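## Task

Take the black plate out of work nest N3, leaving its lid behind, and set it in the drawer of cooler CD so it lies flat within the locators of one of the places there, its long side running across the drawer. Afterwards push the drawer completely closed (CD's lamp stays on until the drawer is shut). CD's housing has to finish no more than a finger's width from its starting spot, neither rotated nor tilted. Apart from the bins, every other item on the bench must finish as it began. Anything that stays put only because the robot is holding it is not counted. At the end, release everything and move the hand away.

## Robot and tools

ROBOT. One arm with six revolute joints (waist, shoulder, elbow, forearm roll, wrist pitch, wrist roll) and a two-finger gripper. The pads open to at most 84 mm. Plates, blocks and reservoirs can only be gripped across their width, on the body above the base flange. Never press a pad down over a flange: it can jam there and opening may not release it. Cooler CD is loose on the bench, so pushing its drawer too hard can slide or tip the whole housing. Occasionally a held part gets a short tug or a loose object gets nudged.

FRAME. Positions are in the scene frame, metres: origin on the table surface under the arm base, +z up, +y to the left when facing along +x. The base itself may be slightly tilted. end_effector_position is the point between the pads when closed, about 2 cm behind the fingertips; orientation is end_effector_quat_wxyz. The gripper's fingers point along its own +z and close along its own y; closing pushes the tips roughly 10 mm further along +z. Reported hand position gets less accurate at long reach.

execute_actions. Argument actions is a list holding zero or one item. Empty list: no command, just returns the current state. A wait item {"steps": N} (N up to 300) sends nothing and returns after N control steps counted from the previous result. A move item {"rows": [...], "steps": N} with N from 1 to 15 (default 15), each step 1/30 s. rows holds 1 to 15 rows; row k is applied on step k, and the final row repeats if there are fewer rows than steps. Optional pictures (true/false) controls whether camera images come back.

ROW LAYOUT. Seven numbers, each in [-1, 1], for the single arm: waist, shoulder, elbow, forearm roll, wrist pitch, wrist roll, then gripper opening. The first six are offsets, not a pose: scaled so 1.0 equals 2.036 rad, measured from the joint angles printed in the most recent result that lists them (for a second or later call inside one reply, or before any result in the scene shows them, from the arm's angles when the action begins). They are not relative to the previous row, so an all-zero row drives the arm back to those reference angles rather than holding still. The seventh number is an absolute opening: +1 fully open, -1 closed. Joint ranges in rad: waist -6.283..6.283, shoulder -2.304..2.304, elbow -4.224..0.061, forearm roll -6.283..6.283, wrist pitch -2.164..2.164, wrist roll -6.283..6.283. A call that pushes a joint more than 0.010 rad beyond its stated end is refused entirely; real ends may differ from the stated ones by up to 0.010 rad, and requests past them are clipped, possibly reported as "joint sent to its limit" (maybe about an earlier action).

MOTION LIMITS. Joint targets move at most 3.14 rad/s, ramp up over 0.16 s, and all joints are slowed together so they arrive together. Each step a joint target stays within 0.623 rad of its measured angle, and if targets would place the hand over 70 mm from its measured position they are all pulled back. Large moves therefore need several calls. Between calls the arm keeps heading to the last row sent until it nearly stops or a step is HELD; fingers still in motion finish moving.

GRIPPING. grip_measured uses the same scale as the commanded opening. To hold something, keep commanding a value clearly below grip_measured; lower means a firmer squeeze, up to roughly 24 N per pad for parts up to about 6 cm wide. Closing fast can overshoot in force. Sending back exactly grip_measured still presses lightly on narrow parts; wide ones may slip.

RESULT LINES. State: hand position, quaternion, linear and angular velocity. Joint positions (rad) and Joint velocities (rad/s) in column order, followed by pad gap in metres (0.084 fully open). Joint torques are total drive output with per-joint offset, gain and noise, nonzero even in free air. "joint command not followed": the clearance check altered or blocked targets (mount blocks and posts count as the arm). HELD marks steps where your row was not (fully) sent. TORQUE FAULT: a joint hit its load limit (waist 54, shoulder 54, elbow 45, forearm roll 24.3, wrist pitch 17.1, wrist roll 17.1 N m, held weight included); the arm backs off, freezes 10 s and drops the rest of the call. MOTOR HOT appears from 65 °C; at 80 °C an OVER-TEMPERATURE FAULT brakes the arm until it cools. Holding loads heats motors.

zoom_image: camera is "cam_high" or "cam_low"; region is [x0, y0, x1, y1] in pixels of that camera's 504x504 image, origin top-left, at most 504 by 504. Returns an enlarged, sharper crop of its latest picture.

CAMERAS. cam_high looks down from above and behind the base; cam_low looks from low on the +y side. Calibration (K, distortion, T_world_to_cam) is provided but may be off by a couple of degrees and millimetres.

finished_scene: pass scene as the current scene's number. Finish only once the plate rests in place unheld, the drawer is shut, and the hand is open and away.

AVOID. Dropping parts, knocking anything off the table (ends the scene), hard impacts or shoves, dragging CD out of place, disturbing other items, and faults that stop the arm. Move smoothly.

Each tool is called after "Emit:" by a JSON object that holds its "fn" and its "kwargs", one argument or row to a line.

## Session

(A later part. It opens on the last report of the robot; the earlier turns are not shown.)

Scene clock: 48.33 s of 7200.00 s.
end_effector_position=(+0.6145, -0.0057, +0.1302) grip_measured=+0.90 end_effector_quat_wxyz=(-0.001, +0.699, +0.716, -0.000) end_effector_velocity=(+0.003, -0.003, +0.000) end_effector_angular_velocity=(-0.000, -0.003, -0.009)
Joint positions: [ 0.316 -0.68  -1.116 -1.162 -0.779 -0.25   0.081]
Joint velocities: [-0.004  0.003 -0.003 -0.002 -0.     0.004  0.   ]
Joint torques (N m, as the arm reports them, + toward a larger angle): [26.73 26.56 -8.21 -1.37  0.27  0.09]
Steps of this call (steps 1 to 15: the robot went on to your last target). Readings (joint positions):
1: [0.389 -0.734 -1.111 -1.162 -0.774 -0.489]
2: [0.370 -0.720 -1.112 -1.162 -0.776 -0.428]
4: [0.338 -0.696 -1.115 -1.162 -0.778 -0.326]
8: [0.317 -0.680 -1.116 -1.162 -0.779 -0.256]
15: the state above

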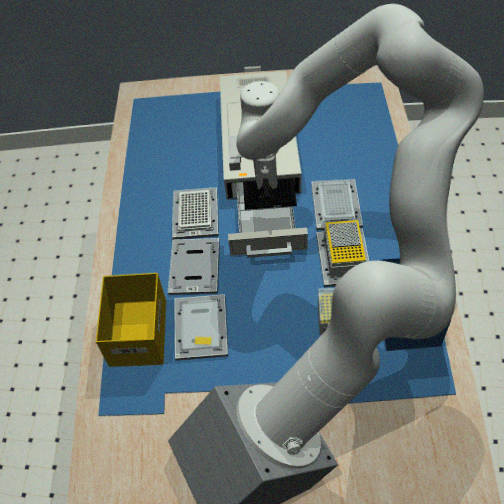

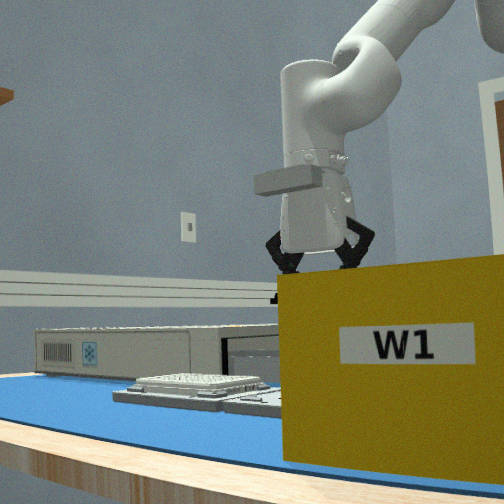

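Emit:
{"fn": "execute_actions", "kwargs": {
  "actions": [
    {"rows":[[-0.0075,-0.0145,-0.005,-0.0157,0.006,0.012,-0.5],[-0.0075,-0.0145,-0.005,-0.0157,0.006,0.012,-0.5],[-0.015,-0.029,-0.0097,-0.0315,0.0122,0.024,-0.5],[-0.015,-0.029,-0.0097,-0.0315,0.0122,0.024,-0.5],[-0.0226,-0.0435,-0.0145,-0.047,0.0183,0.036,-0.5],[-0.0226,-0.0435,-0.0145,-0.047,0.0183,0.036,-0.5],[-0.0302,-0.058,-0.0194,-0.0629,0.0244,0.0481,-0.5]]}
  ]
}}

Emit:
{"fn": "zoom_image", "kwargs": {
  "camera": "cam_high",
  "region": [215,165,315,265]
}}

Scene clock: 50.93 s of 7200.00 s.
end_effector_position=(+0.6151, +0.0037, +0.0661) grip_measured=+0.90 end_effector_quat_wxyz=(-0.001, +0.699, +0.715, +0.000) end_effector_velocity=(+0.007, +0.000, +0.000) end_effector_angular_velocity=(+0.005, -0.011, -0.011)
Joint positions: [ 0.255 -0.797 -1.155 -1.289 -0.73  -0.153  0.081]
Joint velocities: [-0.002 -0.001 -0.009 -0.009  0.005  0.01  -0.   ]
Joint torques (N m, as the arm reports them, + toward a larger angle): [27.59 28.22 -5.9  -1.63  0.19  0.1 ]
Steps of this call (steps 1 to 15: the robot went on to your last target; steps 16 to 63: nothing new was sent; steps 64 to 78: all 15 steps of this action). Readings (joint positions):
64: [0.316 -0.679 -1.116 -1.162 -0.779 -0.249]
65: [0.313 -0.684 -1.119 -1.168 -0.776 -0.244]
67: [0.303 -0.705 -1.126 -1.190 -0.768 -0.228]
71: [0.274 -0.761 -1.143 -1.249 -0.745 -0.183]
78: the state above

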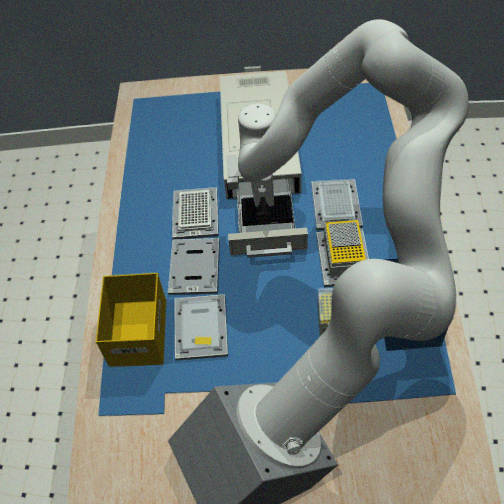

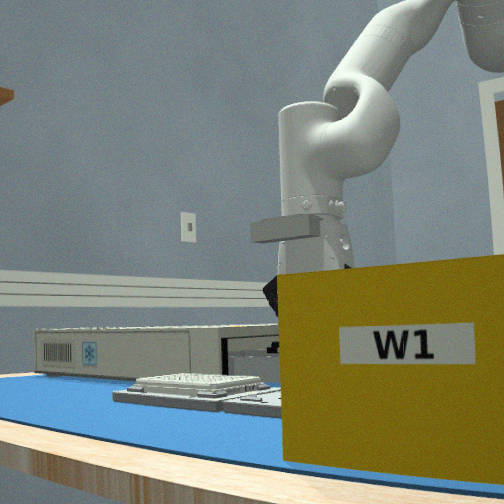

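Region (215, 165, 315, 265) of cam_high's 504x504 image, scaled by 5.040, with more detail than that image has.

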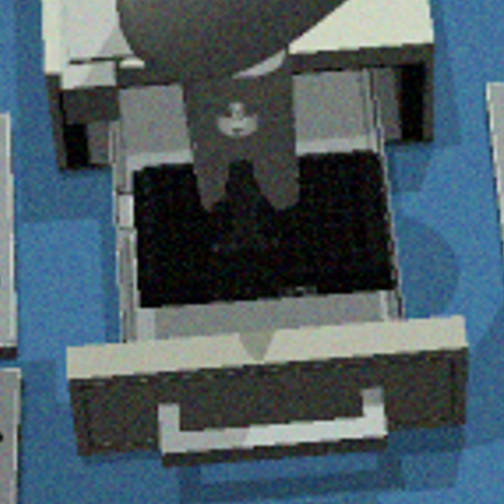

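Emit:
{"fn": "execute_actions", "kwargs": {
  "actions": [
    {"rows":[[0.0025,0.001,0.0072,-0.0046,0.0007,0.0094,-0.5],[0.0025,0.001,0.0072,-0.0046,0.0007,0.0094,-0.5],[0.0025,0.001,0.0072,-0.0046,0.0007,0.0094,-0.5],[-0.003,-0.0072,0.004,-0.0148,0.0038,0.016,-0.5],[-0.003,-0.0072,0.004,-0.0148,0.0038,0.016,-0.5],[-0.003,-0.0072,0.004,-0.0148,0.0038,0.016,-0.5],[-0.0085,-0.0155,0.0007,-0.025,0.0069,0.0225,-0.5]]}
  ]
}}

Emit:
{"fn": "zoom_image", "kwargs": {
  "camera": "cam_high",
  "region": [215,165,315,265]
}}

Scene clock: 54.00 s of 7200.00 s.
end_effector_position=(+0.6092, +0.0063, +0.0464) grip_measured=+0.90 end_effector_quat_wxyz=(-0.001, +0.699, +0.715, +0.000) end_effector_velocity=(+0.003, +0.000, +0.000) end_effector_angular_velocity=(+0.002, -0.006, -0.003)
Joint positions: [ 0.238 -0.828 -1.154 -1.339 -0.716 -0.108  0.081]
Joint velocities: [-0.    -0.    -0.004 -0.005  0.002  0.004  0.   ]
Joint torques (N m, as the arm reports them, + toward a larger angle): [28.5  28.39 -6.14 -1.27  0.23  0.15]
Steps of this call (steps 1 to 15: the robot went on to your last target; steps 16 to 77: nothing new was sent; steps 78 to 92: all 15 steps of this action). Readings (joint positions):
78: [0.255 -0.798 -1.155 -1.290 -0.729 -0.152]
79: [0.256 -0.797 -1.152 -1.292 -0.729 -0.148]
81: [0.259 -0.796 -1.145 -1.296 -0.728 -0.139]
85: [0.249 -0.813 -1.148 -1.320 -0.721 -0.120]
92: the state above

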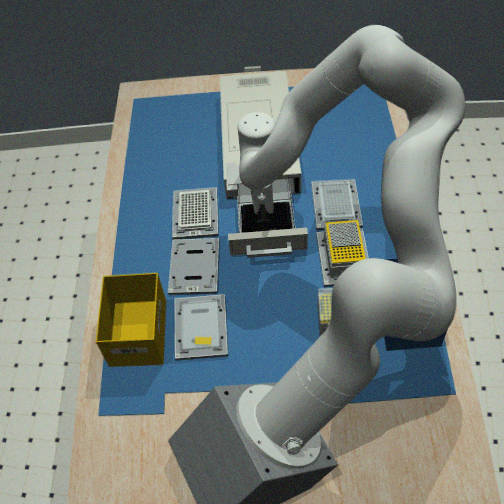

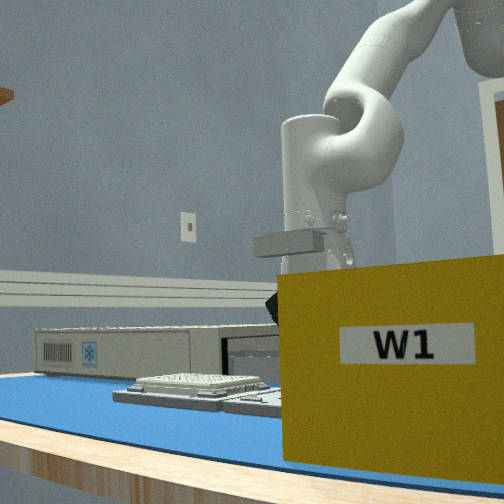

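Region (215, 165, 315, 265) of cam_high's 504x504 image, scaled by 5.040, with more detail than that image has.

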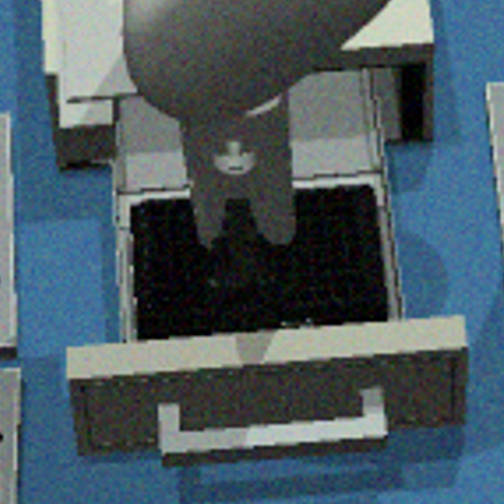

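Down in 3 mm steps.

Emit:
{"fn": "execute_actions", "kwargs": {
  "actions": [
    {"rows":[[-0.0018,-0.0027,-0.001,-0.0032,0.001,0.0021,-0.5]],"steps":10}
  ],
  "pictures": false
}}

Emit:
{"fn": "execute_actions", "kwargs": {
  "actions": [
    {"rows":[[-0.0018,-0.0027,-0.001,-0.0032,0.001,0.0021,-0.5]],"steps":10}
  ],
  "pictures": false
}}

Emit:
{"fn": "execute_actions", "kwargs": {
  "actions": [
    {"rows":[[-0.0018,-0.0027,-0.001,-0.0032,0.001,0.0021,-0.5]],"steps":10}
  ]
}}

Emit:
{"fn": "zoom_image", "kwargs": {
  "camera": "cam_high",
  "region": [215,165,315,265]
}}

Scene clock: 55.53 s of 7200.00 s.
end_effector_position=(+0.6090, +0.0063, +0.0431) grip_measured=+0.90 end_effector_quat_wxyz=(-0.001, +0.699, +0.715, +0.000) end_effector_velocity=(+0.000, +0.000, -0.000) end_effector_angular_velocity=(-0.000, -0.001, +0.000)
Joint positions: [ 0.235 -0.833 -1.156 -1.346 -0.714 -0.103  0.081]
Joint velocities: [-0.    -0.001 -0.001 -0.001  0.     0.001  0.   ]
Joint torques (N m, as the arm reports them, + toward a larger angle): [28.34 28.76 -5.77 -1.6   0.23  0.11]
Steps of this call (steps 1 to 15: the robot went on to your last target; steps 16 to 36: nothing new was sent; steps 37 to 46: all 10 steps of this action). Readings (joint positions):
37: [0.238 -0.828 -1.154 -1.340 -0.715 -0.107]
38: [0.237 -0.829 -1.155 -1.341 -0.715 -0.106]
40: [0.236 -0.832 -1.155 -1.344 -0.714 -0.105]
44: [0.235 -0.833 -1.156 -1.346 -0.714 -0.104]
46: the state above

Scene clock: 55.87 s of 7200.00 s.
end_effector_position=(+0.6087, +0.0063, +0.0399) grip_measured=+0.90 end_effector_quat_wxyz=(-0.001, +0.699, +0.715, +0.000) end_effector_velocity=(-0.000, +0.000, -0.000) end_effector_angular_velocity=(+0.000, +0.001, -0.002)
Joint positions: [ 0.231 -0.839 -1.158 -1.352 -0.712 -0.099  0.081]
Joint velocities: [-0.    -0.    -0.     0.002  0.     0.001  0.   ]
Joint torques (N m, as the arm reports them, + toward a larger angle): [27.76 29.04 -6.18 -1.7   0.27  0.08]
Steps of this call (steps 1 to 10: all 10 steps of this action). Readings (joint positions):
1: [0.235 -0.833 -1.156 -1.346 -0.713 -0.103]
2: [0.234 -0.835 -1.157 -1.348 -0.713 -0.102]
4: [0.232 -0.837 -1.157 -1.350 -0.712 -0.100]
8: [0.231 -0.839 -1.158 -1.352 -0.712 -0.099]
10: the state above

Scene clock: 56.20 s of 7200.00 s.
end_effector_position=(+0.6085, +0.0064, +0.0366) grip_measured=+0.90 end_effector_quat_wxyz=(-0.001, +0.699, +0.715, +0.000) end_effector_velocity=(+0.000, +0.000, +0.000) end_effector_angular_velocity=(+0.001, -0.000, -0.001)
Joint positions: [ 0.227 -0.844 -1.16  -1.359 -0.71  -0.095  0.081]
Joint velocities: [ 0.    -0.    -0.001  0.     0.001  0.001  0.   ]
Joint torques (N m, as the arm reports them, + toward a larger angle): [28.16 28.94 -6.26 -1.22  0.24  0.12]
Steps of this call (steps 1 to 10: all 10 steps of this action). Readings (joint positions):
1: [0.231 -0.839 -1.158 -1.352 -0.711 -0.099]
2: [0.230 -0.840 -1.159 -1.354 -0.711 -0.098]
4: [0.228 -0.843 -1.159 -1.357 -0.710 -0.096]
8: [0.227 -0.844 -1.160 -1.359 -0.710 -0.095]
10: the state above

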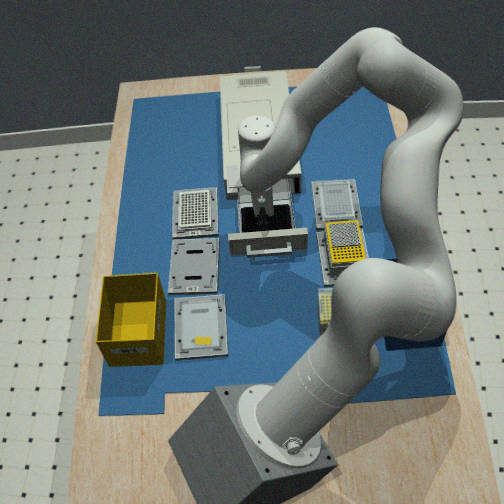

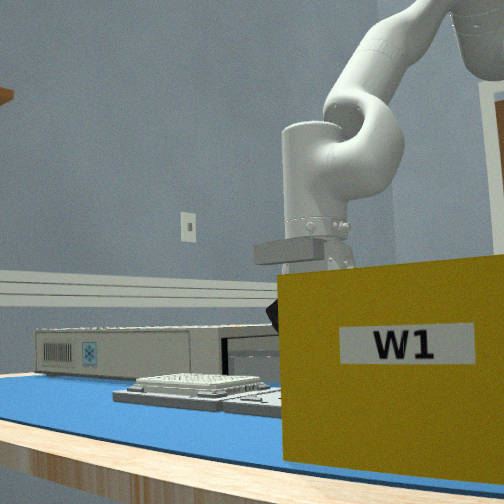

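Region (215, 165, 315, 265) of cam_high's 504x504 image, scaled by 5.040, with more detail than that image has.

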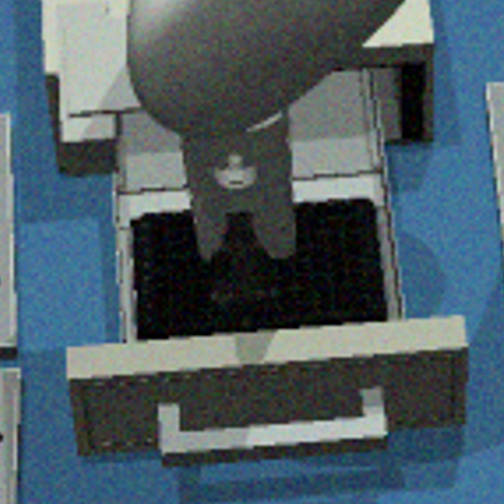

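Emit:
{"fn": "execute_actions", "kwargs": {
  "actions": [
    {"rows":[[-0.0012,-0.0018,-0.0007,-0.0021,0.0007,0.0014,-0.5]],"steps":10}
  ],
  "pictures": false
}}

Emit:
{"fn": "execute_actions", "kwargs": {
  "actions": [
    {"rows":[[-0.0012,-0.0018,-0.0007,-0.0021,0.0007,0.0014,-0.5]],"steps":10}
  ],
  "pictures": false
}}

Emit:
{"fn": "execute_actions", "kwargs": {
  "actions": [
    {"rows":[[-0.0012,-0.0018,-0.0007,-0.0021,0.0007,0.0014,-0.5]],"steps":10}
  ]
}}

Emit:
{"fn": "zoom_image", "kwargs": {
  "camera": "cam_high",
  "region": [230,190,300,240]
}}

Scene clock: 57.53 s of 7200.00 s.
end_effector_position=(+0.6084, +0.0065, +0.0345) grip_measured=+0.90 end_effector_quat_wxyz=(-0.001, +0.699, +0.715, +0.000) end_effector_velocity=(+0.000, +0.001, +0.000) end_effector_angular_velocity=(+0.001, -0.001, +0.001)
Joint positions: [ 0.225 -0.848 -1.161 -1.363 -0.708 -0.092  0.081]
Joint velocities: [ 0.001 -0.001 -0.    -0.001  0.001  0.    -0.   ]
Joint torques (N m, as the arm reports them, + toward a larger angle): [28.1  28.71 -6.05 -1.42  0.29  0.15]
Steps of this call (steps 1 to 15: the robot went on to your last target; steps 16 to 30: nothing new was sent; steps 31 to 40: all 10 steps of this action). Readings (joint positions):
31: [0.227 -0.844 -1.160 -1.359 -0.709 -0.095]
32: [0.227 -0.845 -1.160 -1.360 -0.709 -0.094]
34: [0.226 -0.847 -1.161 -1.362 -0.709 -0.093]
38: [0.225 -0.848 -1.161 -1.363 -0.708 -0.092]
40: the state above

Scene clock: 57.87 s of 7200.00 s.
end_effector_position=(+0.6083, +0.0065, +0.0325) grip_measured=+0.90 end_effector_quat_wxyz=(-0.001, +0.699, +0.715, +0.000) end_effector_velocity=(+0.001, -0.001, -0.000) end_effector_angular_velocity=(-0.001, -0.002, +0.000)
Joint positions: [ 0.223 -0.851 -1.163 -1.367 -0.707 -0.089  0.081]
Joint velocities: [-0.001  0.    -0.    -0.003 -0.     0.     0.   ]
Joint torques (N m, as the arm reports them, + toward a larger angle): [26.45 27.65 -6.07 -1.97  0.39  0.12]
Steps of this call (steps 1 to 10: all 10 steps of this action). Readings (joint positions):
1: [0.225 -0.848 -1.161 -1.363 -0.708 -0.092]
2: [0.224 -0.849 -1.162 -1.364 -0.708 -0.091]
4: [0.223 -0.850 -1.162 -1.366 -0.707 -0.090]
8: [0.223 -0.851 -1.163 -1.367 -0.707 -0.089]
10: the state above

Scene clock: 58.20 s of 7200.00 s.
end_effector_position=(+0.6094, +0.0066, +0.0313) grip_measured=+0.91 end_effector_quat_wxyz=(-0.001, +0.699, +0.715, +0.001) end_effector_velocity=(-0.001, -0.000, -0.002) end_effector_angular_velocity=(-0.000, +0.001, +0.000)
Joint positions: [ 0.221 -0.854 -1.165 -1.371 -0.706 -0.087  0.081]
Joint velocities: [-0.002 -0.002  0.    -0.002  0.001  0.001  0.   ]
Joint torques (N m, as the arm reports them, + toward a larger angle): [15.31 11.5  -1.75 -1.93  0.62  0.21]
Steps of this call (steps 1 to 10: all 10 steps of this action). Readings (joint positions):
1: [0.223 -0.851 -1.163 -1.367 -0.707 -0.089]
2: [0.222 -0.852 -1.163 -1.368 -0.707 -0.089]
4: [0.222 -0.853 -1.165 -1.370 -0.706 -0.087]
8: [0.221 -0.853 -1.165 -1.371 -0.706 -0.087]
10: the state above

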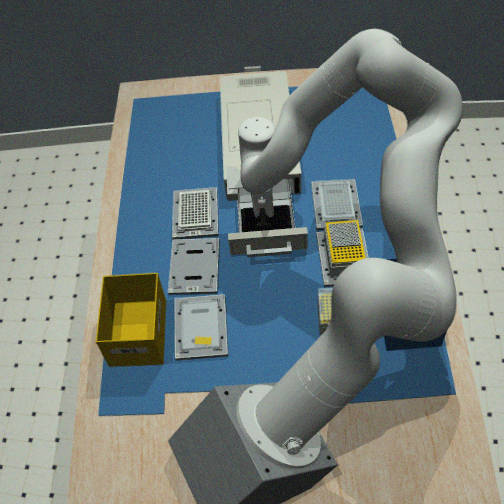

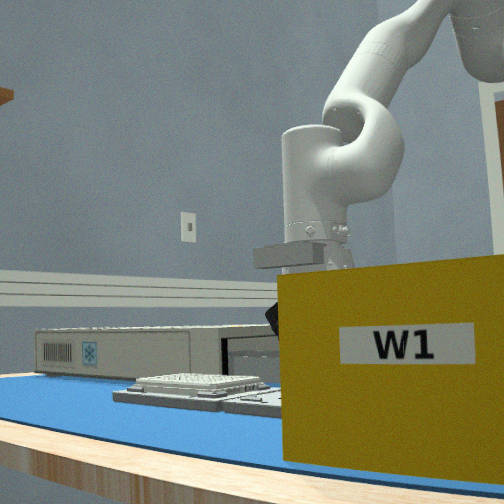

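Region (230, 190, 300, 240) of cam_high's 504x504 image, scaled by 7.200, with more detail than that image has; it fills the top 360 rows of this view, and the rest is white.

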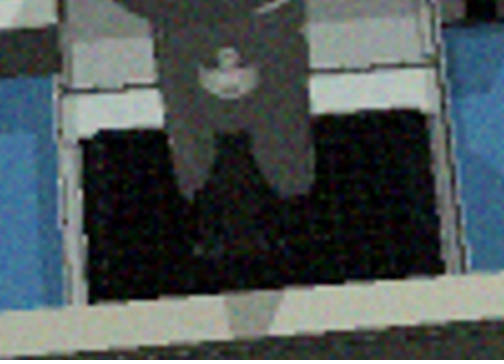

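Emit:
{"fn": "execute_actions", "kwargs": {
  "actions": [
    {"rows":[[0.0006,0.0009,0.0003,0.001,-0.0003,-0.0007,0.5],[0.0006,0.0009,0.0003,0.001,-0.0003,-0.0007,1],[0.0006,0.0009,0.0003,0.001,-0.0003,-0.0007,1],[0.0006,0.0009,0.0003,0.001,-0.0003,-0.0007,1],[0.0006,0.0009,0.0003,0.001,-0.0003,-0.0007,1],[0.0006,0.0009,0.0003,0.001,-0.0003,-0.0007,1],[0.0006,0.0009,0.0003,0.001,-0.0003,-0.0007,1],[0.004,0.006,0.0024,0.0075,-0.0023,-0.005,1],[0.008,0.012,0.0048,0.015,-0.0046,-0.01,1]]}
  ],
  "pictures": false
}}

Emit:
{"fn": "execute_actions", "kwargs": {
  "actions": [
    {"rows":[[0.055,0.0825,0.027,0.098,-0.035,-0.064,1]]}
  ]
}}

Emit:
{"fn": "zoom_image", "kwargs": {
  "camera": "cam_high",
  "region": [215,165,315,265]
}}

Scene clock: 61.57 s of 7200.00 s.
end_effector_position=(+0.6092, +0.0061, +0.0448) grip_measured=+1.00 end_effector_quat_wxyz=(-0.001, +0.699, +0.715, +0.000) end_effector_velocity=(+0.001, +0.001, +0.010) end_effector_angular_velocity=(+0.001, -0.001, +0.002)
Joint positions: [ 0.236 -0.83  -1.155 -1.342 -0.715 -0.106  0.084]
Joint velocities: [ 0.012  0.014  0.004  0.02  -0.005 -0.014  0.   ]
Joint torques (N m, as the arm reports them, + toward a larger angle): [27.   27.68 -6.06 -2.39  0.33 -0.02]
Steps of this call (steps 1 to 15: the robot went on to your last target; steps 16 to 86: nothing new was sent; steps 87 to 101: all 15 steps of this action). Readings (joint positions):
87: [0.221 -0.854 -1.164 -1.371 -0.706 -0.087]
88: [0.221 -0.853 -1.164 -1.371 -0.706 -0.087]
90: [0.221 -0.853 -1.164 -1.370 -0.706 -0.088]
94: [0.221 -0.853 -1.163 -1.369 -0.706 -0.088]
101: the state above

Scene clock: 62.07 s of 7200.00 s.
end_effector_position=(+0.6074, +0.0038, +0.1444) grip_measured=+1.00 end_effector_quat_wxyz=(-0.001, +0.700, +0.714, +0.002) end_effector_velocity=(+0.001, -0.001, +0.004) end_effector_angular_velocity=(+0.001, -0.002, -0.003)
Joint positions: [ 0.348 -0.664 -1.1   -1.143 -0.786 -0.236  0.084]
Joint velocities: [ 0.003  0.006 -0.001  0.006 -0.002 -0.004  0.   ]
Joint torques (N m, as the arm reports them, + toward a larger angle): [26.17 25.75 -7.91 -1.88  0.29  0.12]
Steps of this call (steps 1 to 15: all 15 steps of this action). Readings (joint positions):
1: [0.237 -0.829 -1.155 -1.340 -0.716 -0.107]
2: [0.242 -0.823 -1.151 -1.331 -0.719 -0.114]
4: [0.274 -0.774 -1.134 -1.271 -0.741 -0.153]
8: [0.338 -0.678 -1.108 -1.163 -0.778 -0.222]
15: the state above

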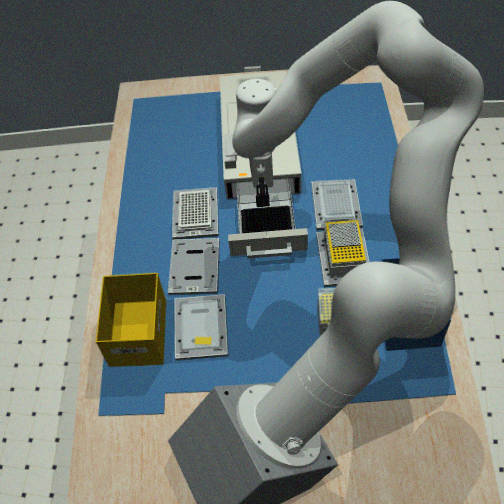

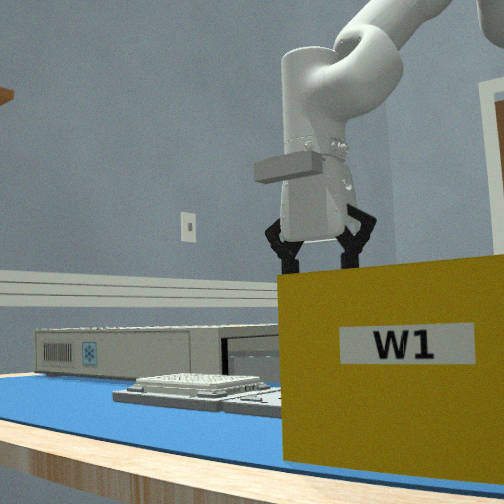

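Region (215, 165, 315, 265) of cam_high's 504x504 image, scaled by 5.040, with more detail than that image has.

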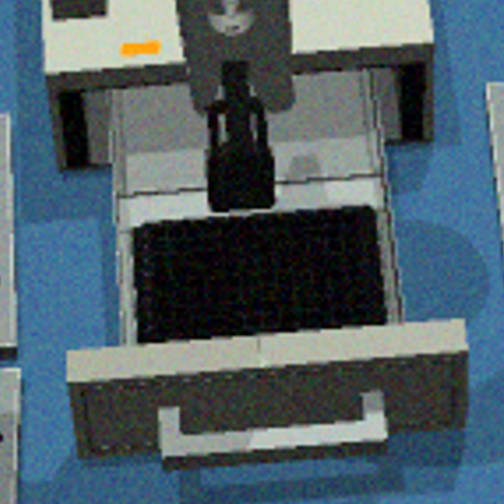

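Emit:
{"fn": "execute_actions", "kwargs": {
  "actions": [
    {"rows":[[0.0398,0.0744,0.2112,-0.1007,0.0275,-0.5806,-1]]}
  ],
  "pictures": false
}}

Emit:
{"fn": "execute_actions", "kwargs": {
  "actions": [
    {"steps":12}
  ],
  "pictures": false
}}

Emit:
{"fn": "execute_actions", "kwargs": {
  "actions": [
    {"rows":[[-0.0688,-0.0924,-0.0266,-0.146,0.0143,0.1017,-1]]}
  ]
}}

Scene clock: 63.53 s of 7200.00 s.
end_effector_position=(+0.4605, -0.0054, +0.1387) grip_measured=-1.00 end_effector_quat_wxyz=(-0.000, +0.113, +0.994, -0.004) end_effector_velocity=(-0.177, -0.027, -0.007) end_effector_angular_velocity=(+0.005, +0.035, +2.860)
Joint positions: [ 0.422 -0.525 -0.706 -1.33  -0.735 -1.202  0.   ]
Joint velocities: [ 0.084  0.159  0.453 -0.216  0.059 -2.445  0.   ]
Joint torques (N m, as the arm reports them, + toward a larger angle): [ 18.17  16.27 -10.23  -0.28   0.15   0.91]
Steps of this call (steps 1 to 15: the robot went on to your last target; steps 16 to 29: nothing new was sent; steps 30 to 44: all 15 steps of this action). Readings (joint positions):
30: [0.349 -0.662 -1.100 -1.143 -0.786 -0.238]
31: [0.350 -0.660 -1.094 -1.146 -0.785 -0.248]
33: [0.358 -0.643 -1.046 -1.169 -0.779 -0.320]
37: [0.388 -0.590 -0.891 -1.242 -0.759 -0.576]
44: the state above

Scene clock: 63.93 s of 7200.00 s.
end_effector_position=(+0.4466, -0.0076, +0.1383) grip_measured=-1.00 end_effector_quat_wxyz=(-0.001, -0.011, +1.000, -0.003) end_effector_velocity=(-0.002, -0.000, -0.000) end_effector_angular_velocity=(-0.000, +0.001, +0.008)
Joint positions: [ 0.429 -0.513 -0.67  -1.348 -0.73  -1.417  0.   ]
Joint velocities: [ 0.001  0.001  0.004 -0.     0.    -0.005  0.   ]
Joint torques (N m, as the arm reports them, + toward a larger angle): [20.52 18.66 -5.69 -1.7   0.24  0.06]
Steps of this call (steps 1 to 12: the robot went on to your last target). Readings (joint positions):
1: [0.424 -0.521 -0.693 -1.337 -0.733 -1.277]
2: [0.426 -0.517 -0.683 -1.342 -0.732 -1.335]
4: [0.428 -0.514 -0.673 -1.346 -0.731 -1.396]
8: [0.428 -0.513 -0.671 -1.348 -0.730 -1.416]
12: the state above

Scene clock: 64.43 s of 7200.00 s.
end_effector_position=(+0.4505, -0.0049, +0.0507) grip_measured=-1.00 end_effector_quat_wxyz=(-0.000, -0.010, +1.000, +0.000) end_effector_velocity=(+0.001, +0.000, -0.001) end_effector_angular_velocity=(+0.001, -0.002, -0.001)
Joint positions: [ 0.289 -0.699 -0.725 -1.644 -0.701 -1.211  0.   ]
Joint velocities: [-0.002 -0.002 -0.001 -0.008  0.     0.005  0.   ]
Joint torques (N m, as the arm reports them, + toward a larger angle): [22.25 20.41 -3.13 -1.42  0.18  0.1 ]
Steps of this call (steps 1 to 15: all 15 steps of this action). Readings (joint positions):
1: [0.428 -0.513 -0.670 -1.349 -0.730 -1.417]
2: [0.425 -0.517 -0.672 -1.358 -0.729 -1.411]
4: [0.394 -0.558 -0.685 -1.428 -0.722 -1.363]
8: [0.305 -0.679 -0.717 -1.607 -0.705 -1.238]
15: the state above

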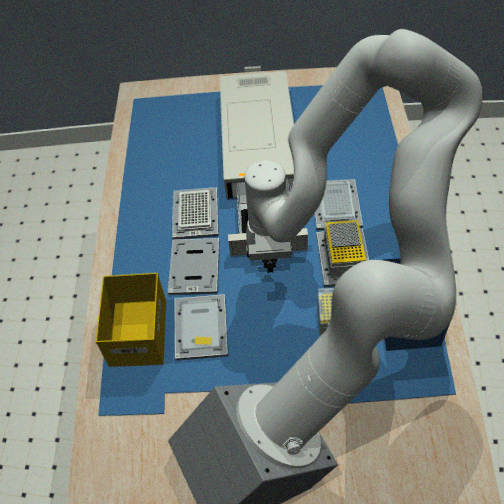

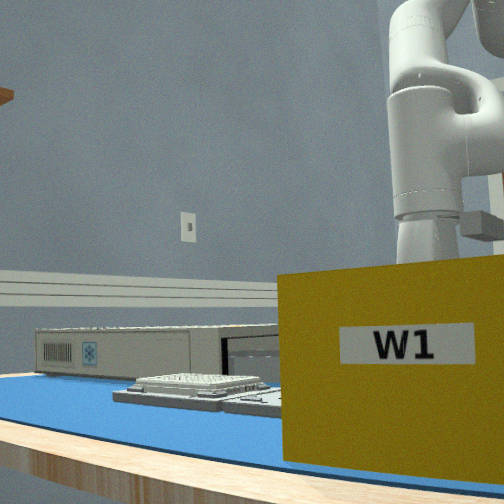

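Emit:
{"fn": "execute_actions", "kwargs": {
  "actions": [
    {"rows":[[-0.001,-0.0019,-0.0069,0.0049,-0.0002,-0.0078,-1],[-0.002,-0.0038,-0.0137,0.0098,-0.0004,-0.0155,-1],[-0.003,-0.0057,-0.0206,0.0147,-0.0006,-0.0233,-1],[-0.004,-0.0076,-0.0274,0.0196,-0.0008,-0.031,-1],[-0.005,-0.0095,-0.0343,0.0245,-0.001,-0.0388,-1],[-0.006,-0.0113,-0.0411,0.0294,-0.0012,-0.0466,-1],[-0.007,-0.0132,-0.048,0.0343,-0.0014,-0.0543,-1],[-0.008,-0.0151,-0.0548,0.0393,-0.0016,-0.0621,-1],[-0.009,-0.017,-0.0617,0.0442,-0.0018,-0.0698,-1],[-0.01,-0.0189,-0.0685,0.0491,-0.002,-0.0776,-1]]}
  ],
  "pictures": false
}}

Emit:
{"fn": "execute_actions", "kwargs": {
  "actions": [
    {"rows":[[-0.001,-0.0019,-0.0069,0.0049,-0.0002,-0.0078,-1],[-0.002,-0.0038,-0.0137,0.0098,-0.0004,-0.0155,-1],[-0.003,-0.0057,-0.0206,0.0147,-0.0006,-0.0233,-1],[-0.004,-0.0076,-0.0274,0.0196,-0.0008,-0.031,-1],[-0.005,-0.0095,-0.0343,0.0245,-0.001,-0.0388,-1],[-0.006,-0.0113,-0.0411,0.0294,-0.0012,-0.0466,-1],[-0.007,-0.0132,-0.048,0.0343,-0.0014,-0.0543,-1],[-0.008,-0.0151,-0.0548,0.0393,-0.0016,-0.0621,-1],[-0.009,-0.017,-0.0617,0.0442,-0.0018,-0.0698,-1],[-0.01,-0.0189,-0.0685,0.0491,-0.002,-0.0776,-1]]}
  ],
  "pictures": false
}}

Emit:
{"fn": "execute_actions", "kwargs": {
  "actions": [
    {"rows":[[-0.001,-0.0019,-0.0069,0.0049,-0.0002,-0.0078,-1],[-0.002,-0.0038,-0.0137,0.0098,-0.0004,-0.0155,-1],[-0.003,-0.0057,-0.0206,0.0147,-0.0006,-0.0233,-1],[-0.004,-0.0076,-0.0274,0.0196,-0.0008,-0.031,-1],[-0.005,-0.0095,-0.0343,0.0245,-0.001,-0.0388,-1],[-0.006,-0.0113,-0.0411,0.0294,-0.0012,-0.0466,-1],[-0.007,-0.0132,-0.048,0.0343,-0.0014,-0.0543,-1],[-0.008,-0.0151,-0.0548,0.0393,-0.0016,-0.0621,-1],[-0.009,-0.017,-0.0617,0.0442,-0.0018,-0.0698,-1],[-0.01,-0.0189,-0.0685,0.0491,-0.002,-0.0776,-1]]}
  ]
}}

Scene clock: 68.47 s of 7200.00 s.
end_effector_position=(+0.5043, -0.0012, +0.0478) grip_measured=-1.00 end_effector_quat_wxyz=(+0.001, -0.010, +1.000, -0.003) end_effector_velocity=(+0.013, +0.001, -0.002) end_effector_angular_velocity=(-0.002, +0.006, +0.014)
Joint positions: [ 0.269 -0.737 -0.862 -1.546 -0.705 -1.365  0.   ]
Joint velocities: [-0.005 -0.015 -0.041  0.036 -0.001 -0.063  0.   ]
Joint torques (N m, as the arm reports them, + toward a larger angle): [25.58 24.07 -2.59 -2.3   0.26  0.12]
Steps of this call (steps 1 to 15: the robot went on to your last target; steps 16 to 90: nothing new was sent; then 0.53 s passed at rest; steps 91 to 105: all 15 steps of this action). Readings (joint positions):
91: [0.288 -0.701 -0.725 -1.645 -0.701 -1.211]
92: [0.288 -0.701 -0.728 -1.642 -0.701 -1.215]
94: [0.286 -0.705 -0.744 -1.630 -0.702 -1.234]
98: [0.279 -0.719 -0.794 -1.594 -0.703 -1.290]
105: the state above

Scene clock: 68.97 s of 7200.00 s.
end_effector_position=(+0.5564, -0.0002, +0.0464) grip_measured=-1.00 end_effector_quat_wxyz=(+0.001, -0.010, +1.000, -0.004) end_effector_velocity=(+0.013, +0.001, -0.002) end_effector_angular_velocity=(+0.000, +0.006, +0.014)
Joint positions: [ 0.249 -0.774 -0.999 -1.448 -0.709 -1.519  0.   ]
Joint velocities: [-0.006 -0.015 -0.042  0.035 -0.001 -0.063  0.   ]
Joint torques (N m, as the arm reports them, + toward a larger angle): [26.3  25.52 -3.94 -2.04  0.15  0.16]
Steps of this call (steps 1 to 15: all 15 steps of this action). Readings (joint positions):
1: [0.269 -0.737 -0.863 -1.545 -0.705 -1.367]
2: [0.269 -0.738 -0.866 -1.542 -0.705 -1.371]
4: [0.266 -0.743 -0.881 -1.531 -0.706 -1.389]
8: [0.259 -0.756 -0.932 -1.496 -0.707 -1.444]
15: the state above

Scene clock: 69.47 s of 7200.00 s.
end_effector_position=(+0.6067, -0.0017, +0.0467) grip_measured=-1.00 end_effector_quat_wxyz=(+0.000, -0.011, +1.000, +0.000) end_effector_velocity=(+0.012, +0.001, -0.002) end_effector_angular_velocity=(+0.003, +0.007, +0.016)
Joint positions: [ 0.229 -0.812 -1.136 -1.35  -0.713 -1.674  0.   ]
Joint velocities: [-0.005 -0.017 -0.042  0.035 -0.001 -0.062  0.   ]
Joint torques (N m, as the arm reports them, + toward a larger angle): [27.78 30.78 -4.83 -2.48  0.19 -0.07]
Steps of this call (steps 1 to 15: all 15 steps of this action). Readings (joint positions):
1: [0.249 -0.775 -1.000 -1.447 -0.709 -1.522]
2: [0.249 -0.776 -1.003 -1.444 -0.709 -1.526]
4: [0.246 -0.780 -1.018 -1.433 -0.710 -1.543]
8: [0.239 -0.794 -1.069 -1.398 -0.711 -1.599]
15: the state above

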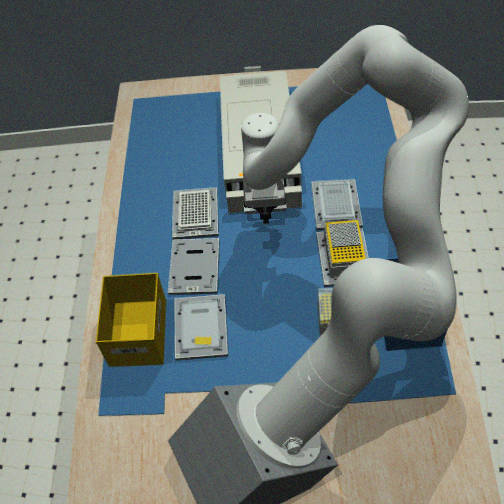

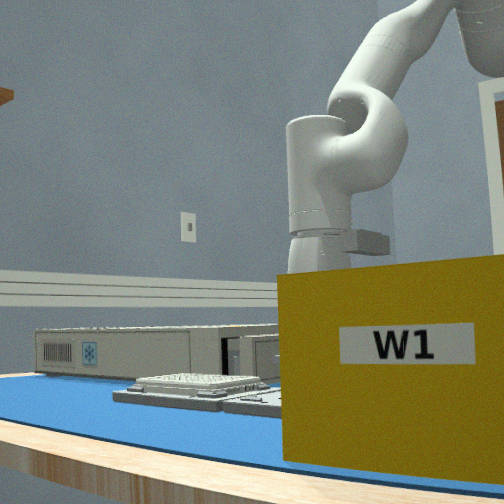

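Emit:
{"fn": "execute_actions", "kwargs": {
  "actions": [
    {"rows":[[-0.0007,-0.0028,-0.0075,0.0045,-0.001,-0.007,-1],[-0.0007,-0.0028,-0.0075,0.0045,-0.001,-0.007,-1],[-0.0013,-0.0056,-0.015,0.009,-0.002,-0.014,-1],[-0.0013,-0.0056,-0.015,0.009,-0.002,-0.014,-1],[-0.002,-0.0084,-0.0225,0.0135,-0.003,-0.021,-1],[-0.002,-0.0084,-0.0225,0.0135,-0.003,-0.021,-1],[-0.0026,-0.0112,-0.03,0.018,-0.004,-0.028,-1],[-0.0026,-0.0112,-0.03,0.018,-0.004,-0.028,-1],[-0.0033,-0.014,-0.0375,0.0225,-0.005,-0.035,-1],[-0.0033,-0.014,-0.0375,0.0225,-0.005,-0.035,-1],[-0.0039,-0.0168,-0.045,0.027,-0.006,-0.042,-1]]}
  ]
}}

Emit:
{"fn": "zoom_image", "kwargs": {
  "camera": "cam_low",
  "region": [180,310,290,400]
}}

Scene clock: 71.13 s of 7200.00 s.
end_effector_position=(+0.6361, -0.0011, +0.0459) grip_measured=-1.00 end_effector_quat_wxyz=(+0.001, -0.011, +1.000, -0.000) end_effector_velocity=(+0.018, +0.001, -0.001) end_effector_angular_velocity=(-0.000, +0.002, +0.005)
Joint positions: [ 0.222 -0.845 -1.225 -1.298 -0.725 -1.756  0.   ]
Joint velocities: [-0.004 -0.025 -0.06   0.038 -0.008 -0.06   0.   ]
Joint torques (N m, as the arm reports them, + toward a larger angle): [28.78 33.16 -5.48 -2.46  0.12  0.16]
Steps of this call (steps 1 to 15: the robot went on to your last target; steps 16 to 35: nothing new was sent; steps 36 to 50: all 15 steps of this action). Readings (joint positions):
36: [0.229 -0.813 -1.139 -1.348 -0.714 -1.678]
37: [0.229 -0.814 -1.141 -1.346 -0.714 -1.680]
39: [0.228 -0.818 -1.151 -1.341 -0.715 -1.689]
43: [0.225 -0.828 -1.180 -1.324 -0.719 -1.714]
50: the state above

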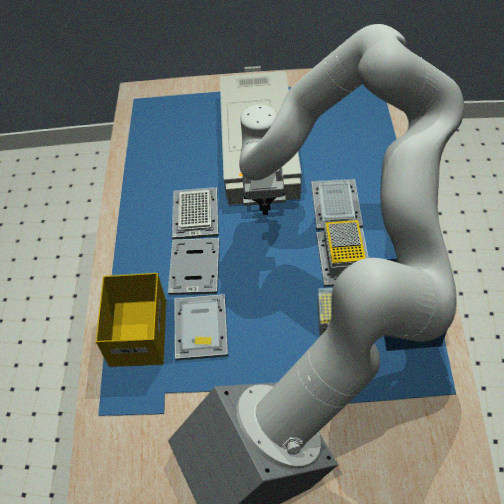

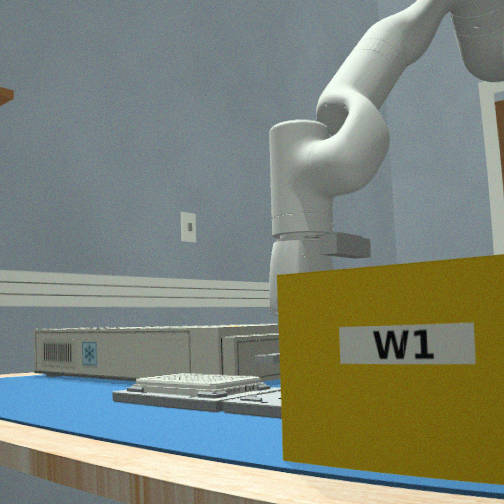

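Region (180, 310, 290, 400) of cam_low's 504x504 image, scaled by 4.582, with more detail than that image has; it fills the top 412 rows of this view, and the rest is white.

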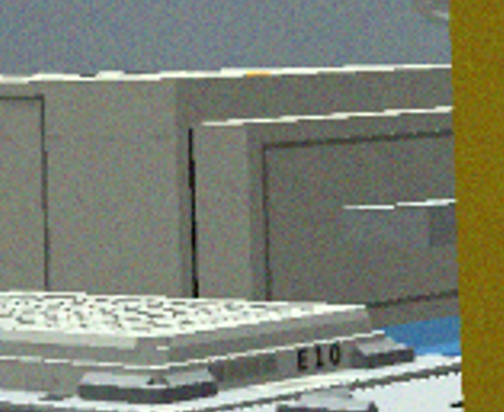

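Emit:
{"fn": "execute_actions", "kwargs": {
  "actions": [
    {"rows":[[-0.0007,-0.0028,-0.0075,0.0045,-0.001,-0.007,-1],[-0.0007,-0.0028,-0.0075,0.0045,-0.001,-0.007,-1],[-0.0007,-0.0028,-0.0075,0.0045,-0.001,-0.007,-1],[-0.0013,-0.0056,-0.015,0.009,-0.002,-0.014,-1],[-0.0013,-0.0056,-0.015,0.009,-0.002,-0.014,-1],[-0.0013,-0.0056,-0.015,0.009,-0.002,-0.014,-1],[-0.002,-0.0084,-0.0225,0.0135,-0.003,-0.021,-1]]}
  ]
}}

Emit:
{"fn": "zoom_image", "kwargs": {
  "camera": "cam_low",
  "region": [180,310,290,400]
}}

Scene clock: 72.50 s of 7200.00 s.
end_effector_position=(+0.6417, -0.0006, +0.0426) grip_measured=-1.00 end_effector_quat_wxyz=(-0.006, -0.014, +1.000, -0.002) end_effector_velocity=(+0.000, -0.000, +0.001) end_effector_angular_velocity=(+0.011, -0.000, -0.001)
Joint positions: [ 0.217 -0.862 -1.257 -1.265 -0.734 -1.798  0.   ]
Joint velocities: [-0.003  0.005  0.003  0.003  0.011 -0.005  0.   ]
Joint torques (N m, as the arm reports them, + toward a larger angle): [ 28.83  47.63 -29.   -12.33   2.95  -0.04]
Steps of this call (steps 1 to 15: the robot went on to your last target; steps 16 to 26: nothing new was sent; steps 27 to 41: all 15 steps of this action). Readings (joint positions):
27: [0.221 -0.846 -1.228 -1.295 -0.726 -1.760]
28: [0.221 -0.847 -1.231 -1.294 -0.726 -1.762]
30: [0.220 -0.849 -1.236 -1.290 -0.727 -1.768]
34: [0.219 -0.858 -1.250 -1.276 -0.733 -1.785]
41: the state above

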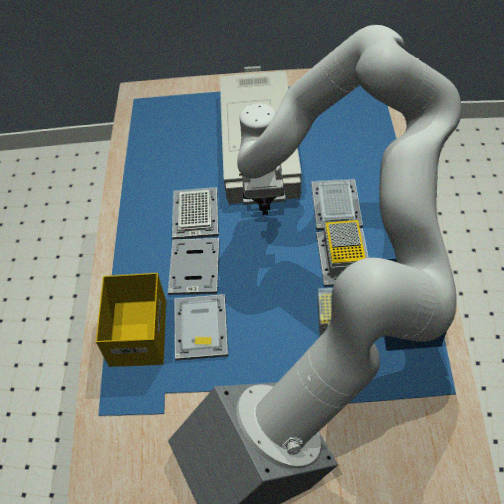

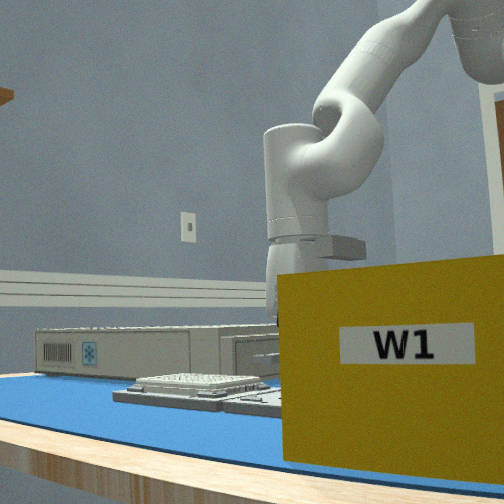

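Region (180, 310, 290, 400) of cam_low's 504x504 image, scaled by 4.582, with more detail than that image has; it fills the top 412 rows of this view, and the rest is white.

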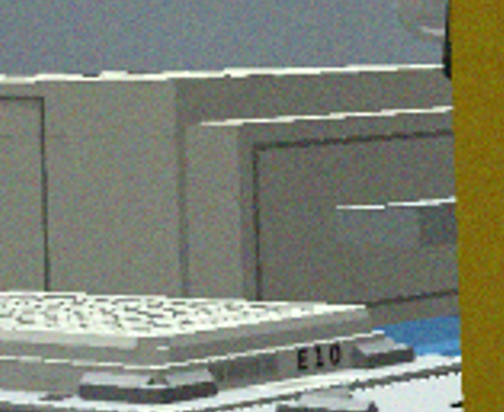

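Shut. Back off.

Emit:
{"fn": "execute_actions", "kwargs": {
  "actions": [
    {"rows":[[0.013,0.056,0.15,-0.09,0.02,0.14,-1]]}
  ]
}}

Emit:
{"fn": "finished_scene", "kwargs": {
  "scene": 1
}}

Scene clock: 73.50 s of 7200.00 s.
end_effector_position=(+0.5387, -0.0053, +0.0478) grip_measured=-1.00 end_effector_quat_wxyz=(-0.009, -0.011, +1.000, +0.002) end_effector_velocity=(-0.006, -0.001, -0.000) end_effector_angular_velocity=(-0.002, +0.004, -0.005)
Joint positions: [ 0.244 -0.749 -0.954 -1.447 -0.693 -1.514  0.   ]
Joint velocities: [ 0.001  0.003  0.013 -0.005 -0.001  0.016  0.   ]
Joint torques (N m, as the arm reports them, + toward a larger angle): [24.28 25.24 -4.96 -1.45  0.24 -0.06]
Steps of this call (steps 1 to 15: the robot went on to your last target; steps 16 to 30: all 15 steps of this action). Readings (joint positions):
16: [0.217 -0.861 -1.264 -1.270 -0.728 -1.798]
17: [0.218 -0.858 -1.257 -1.275 -0.726 -1.788]
19: [0.224 -0.831 -1.196 -1.315 -0.717 -1.727]
23: [0.239 -0.771 -1.021 -1.411 -0.699 -1.576]
30: the state above

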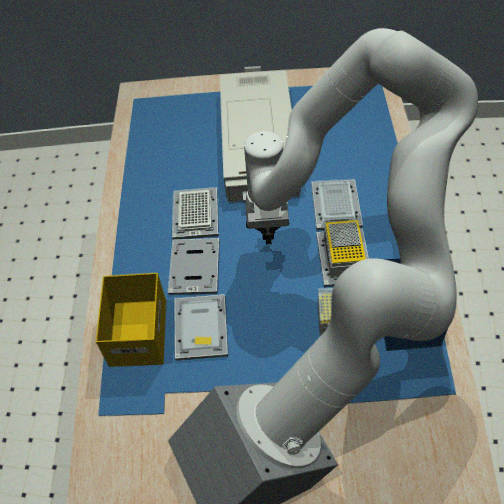

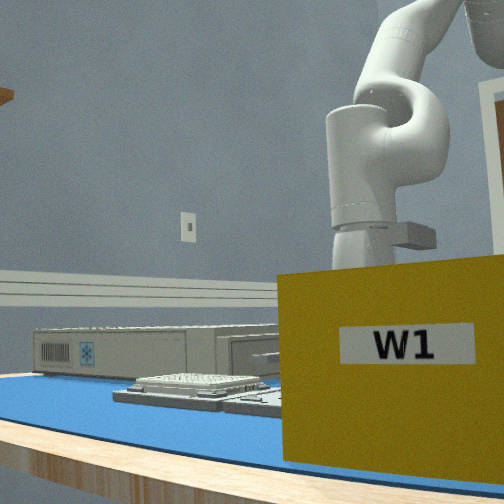

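The scene is finished: the task was done.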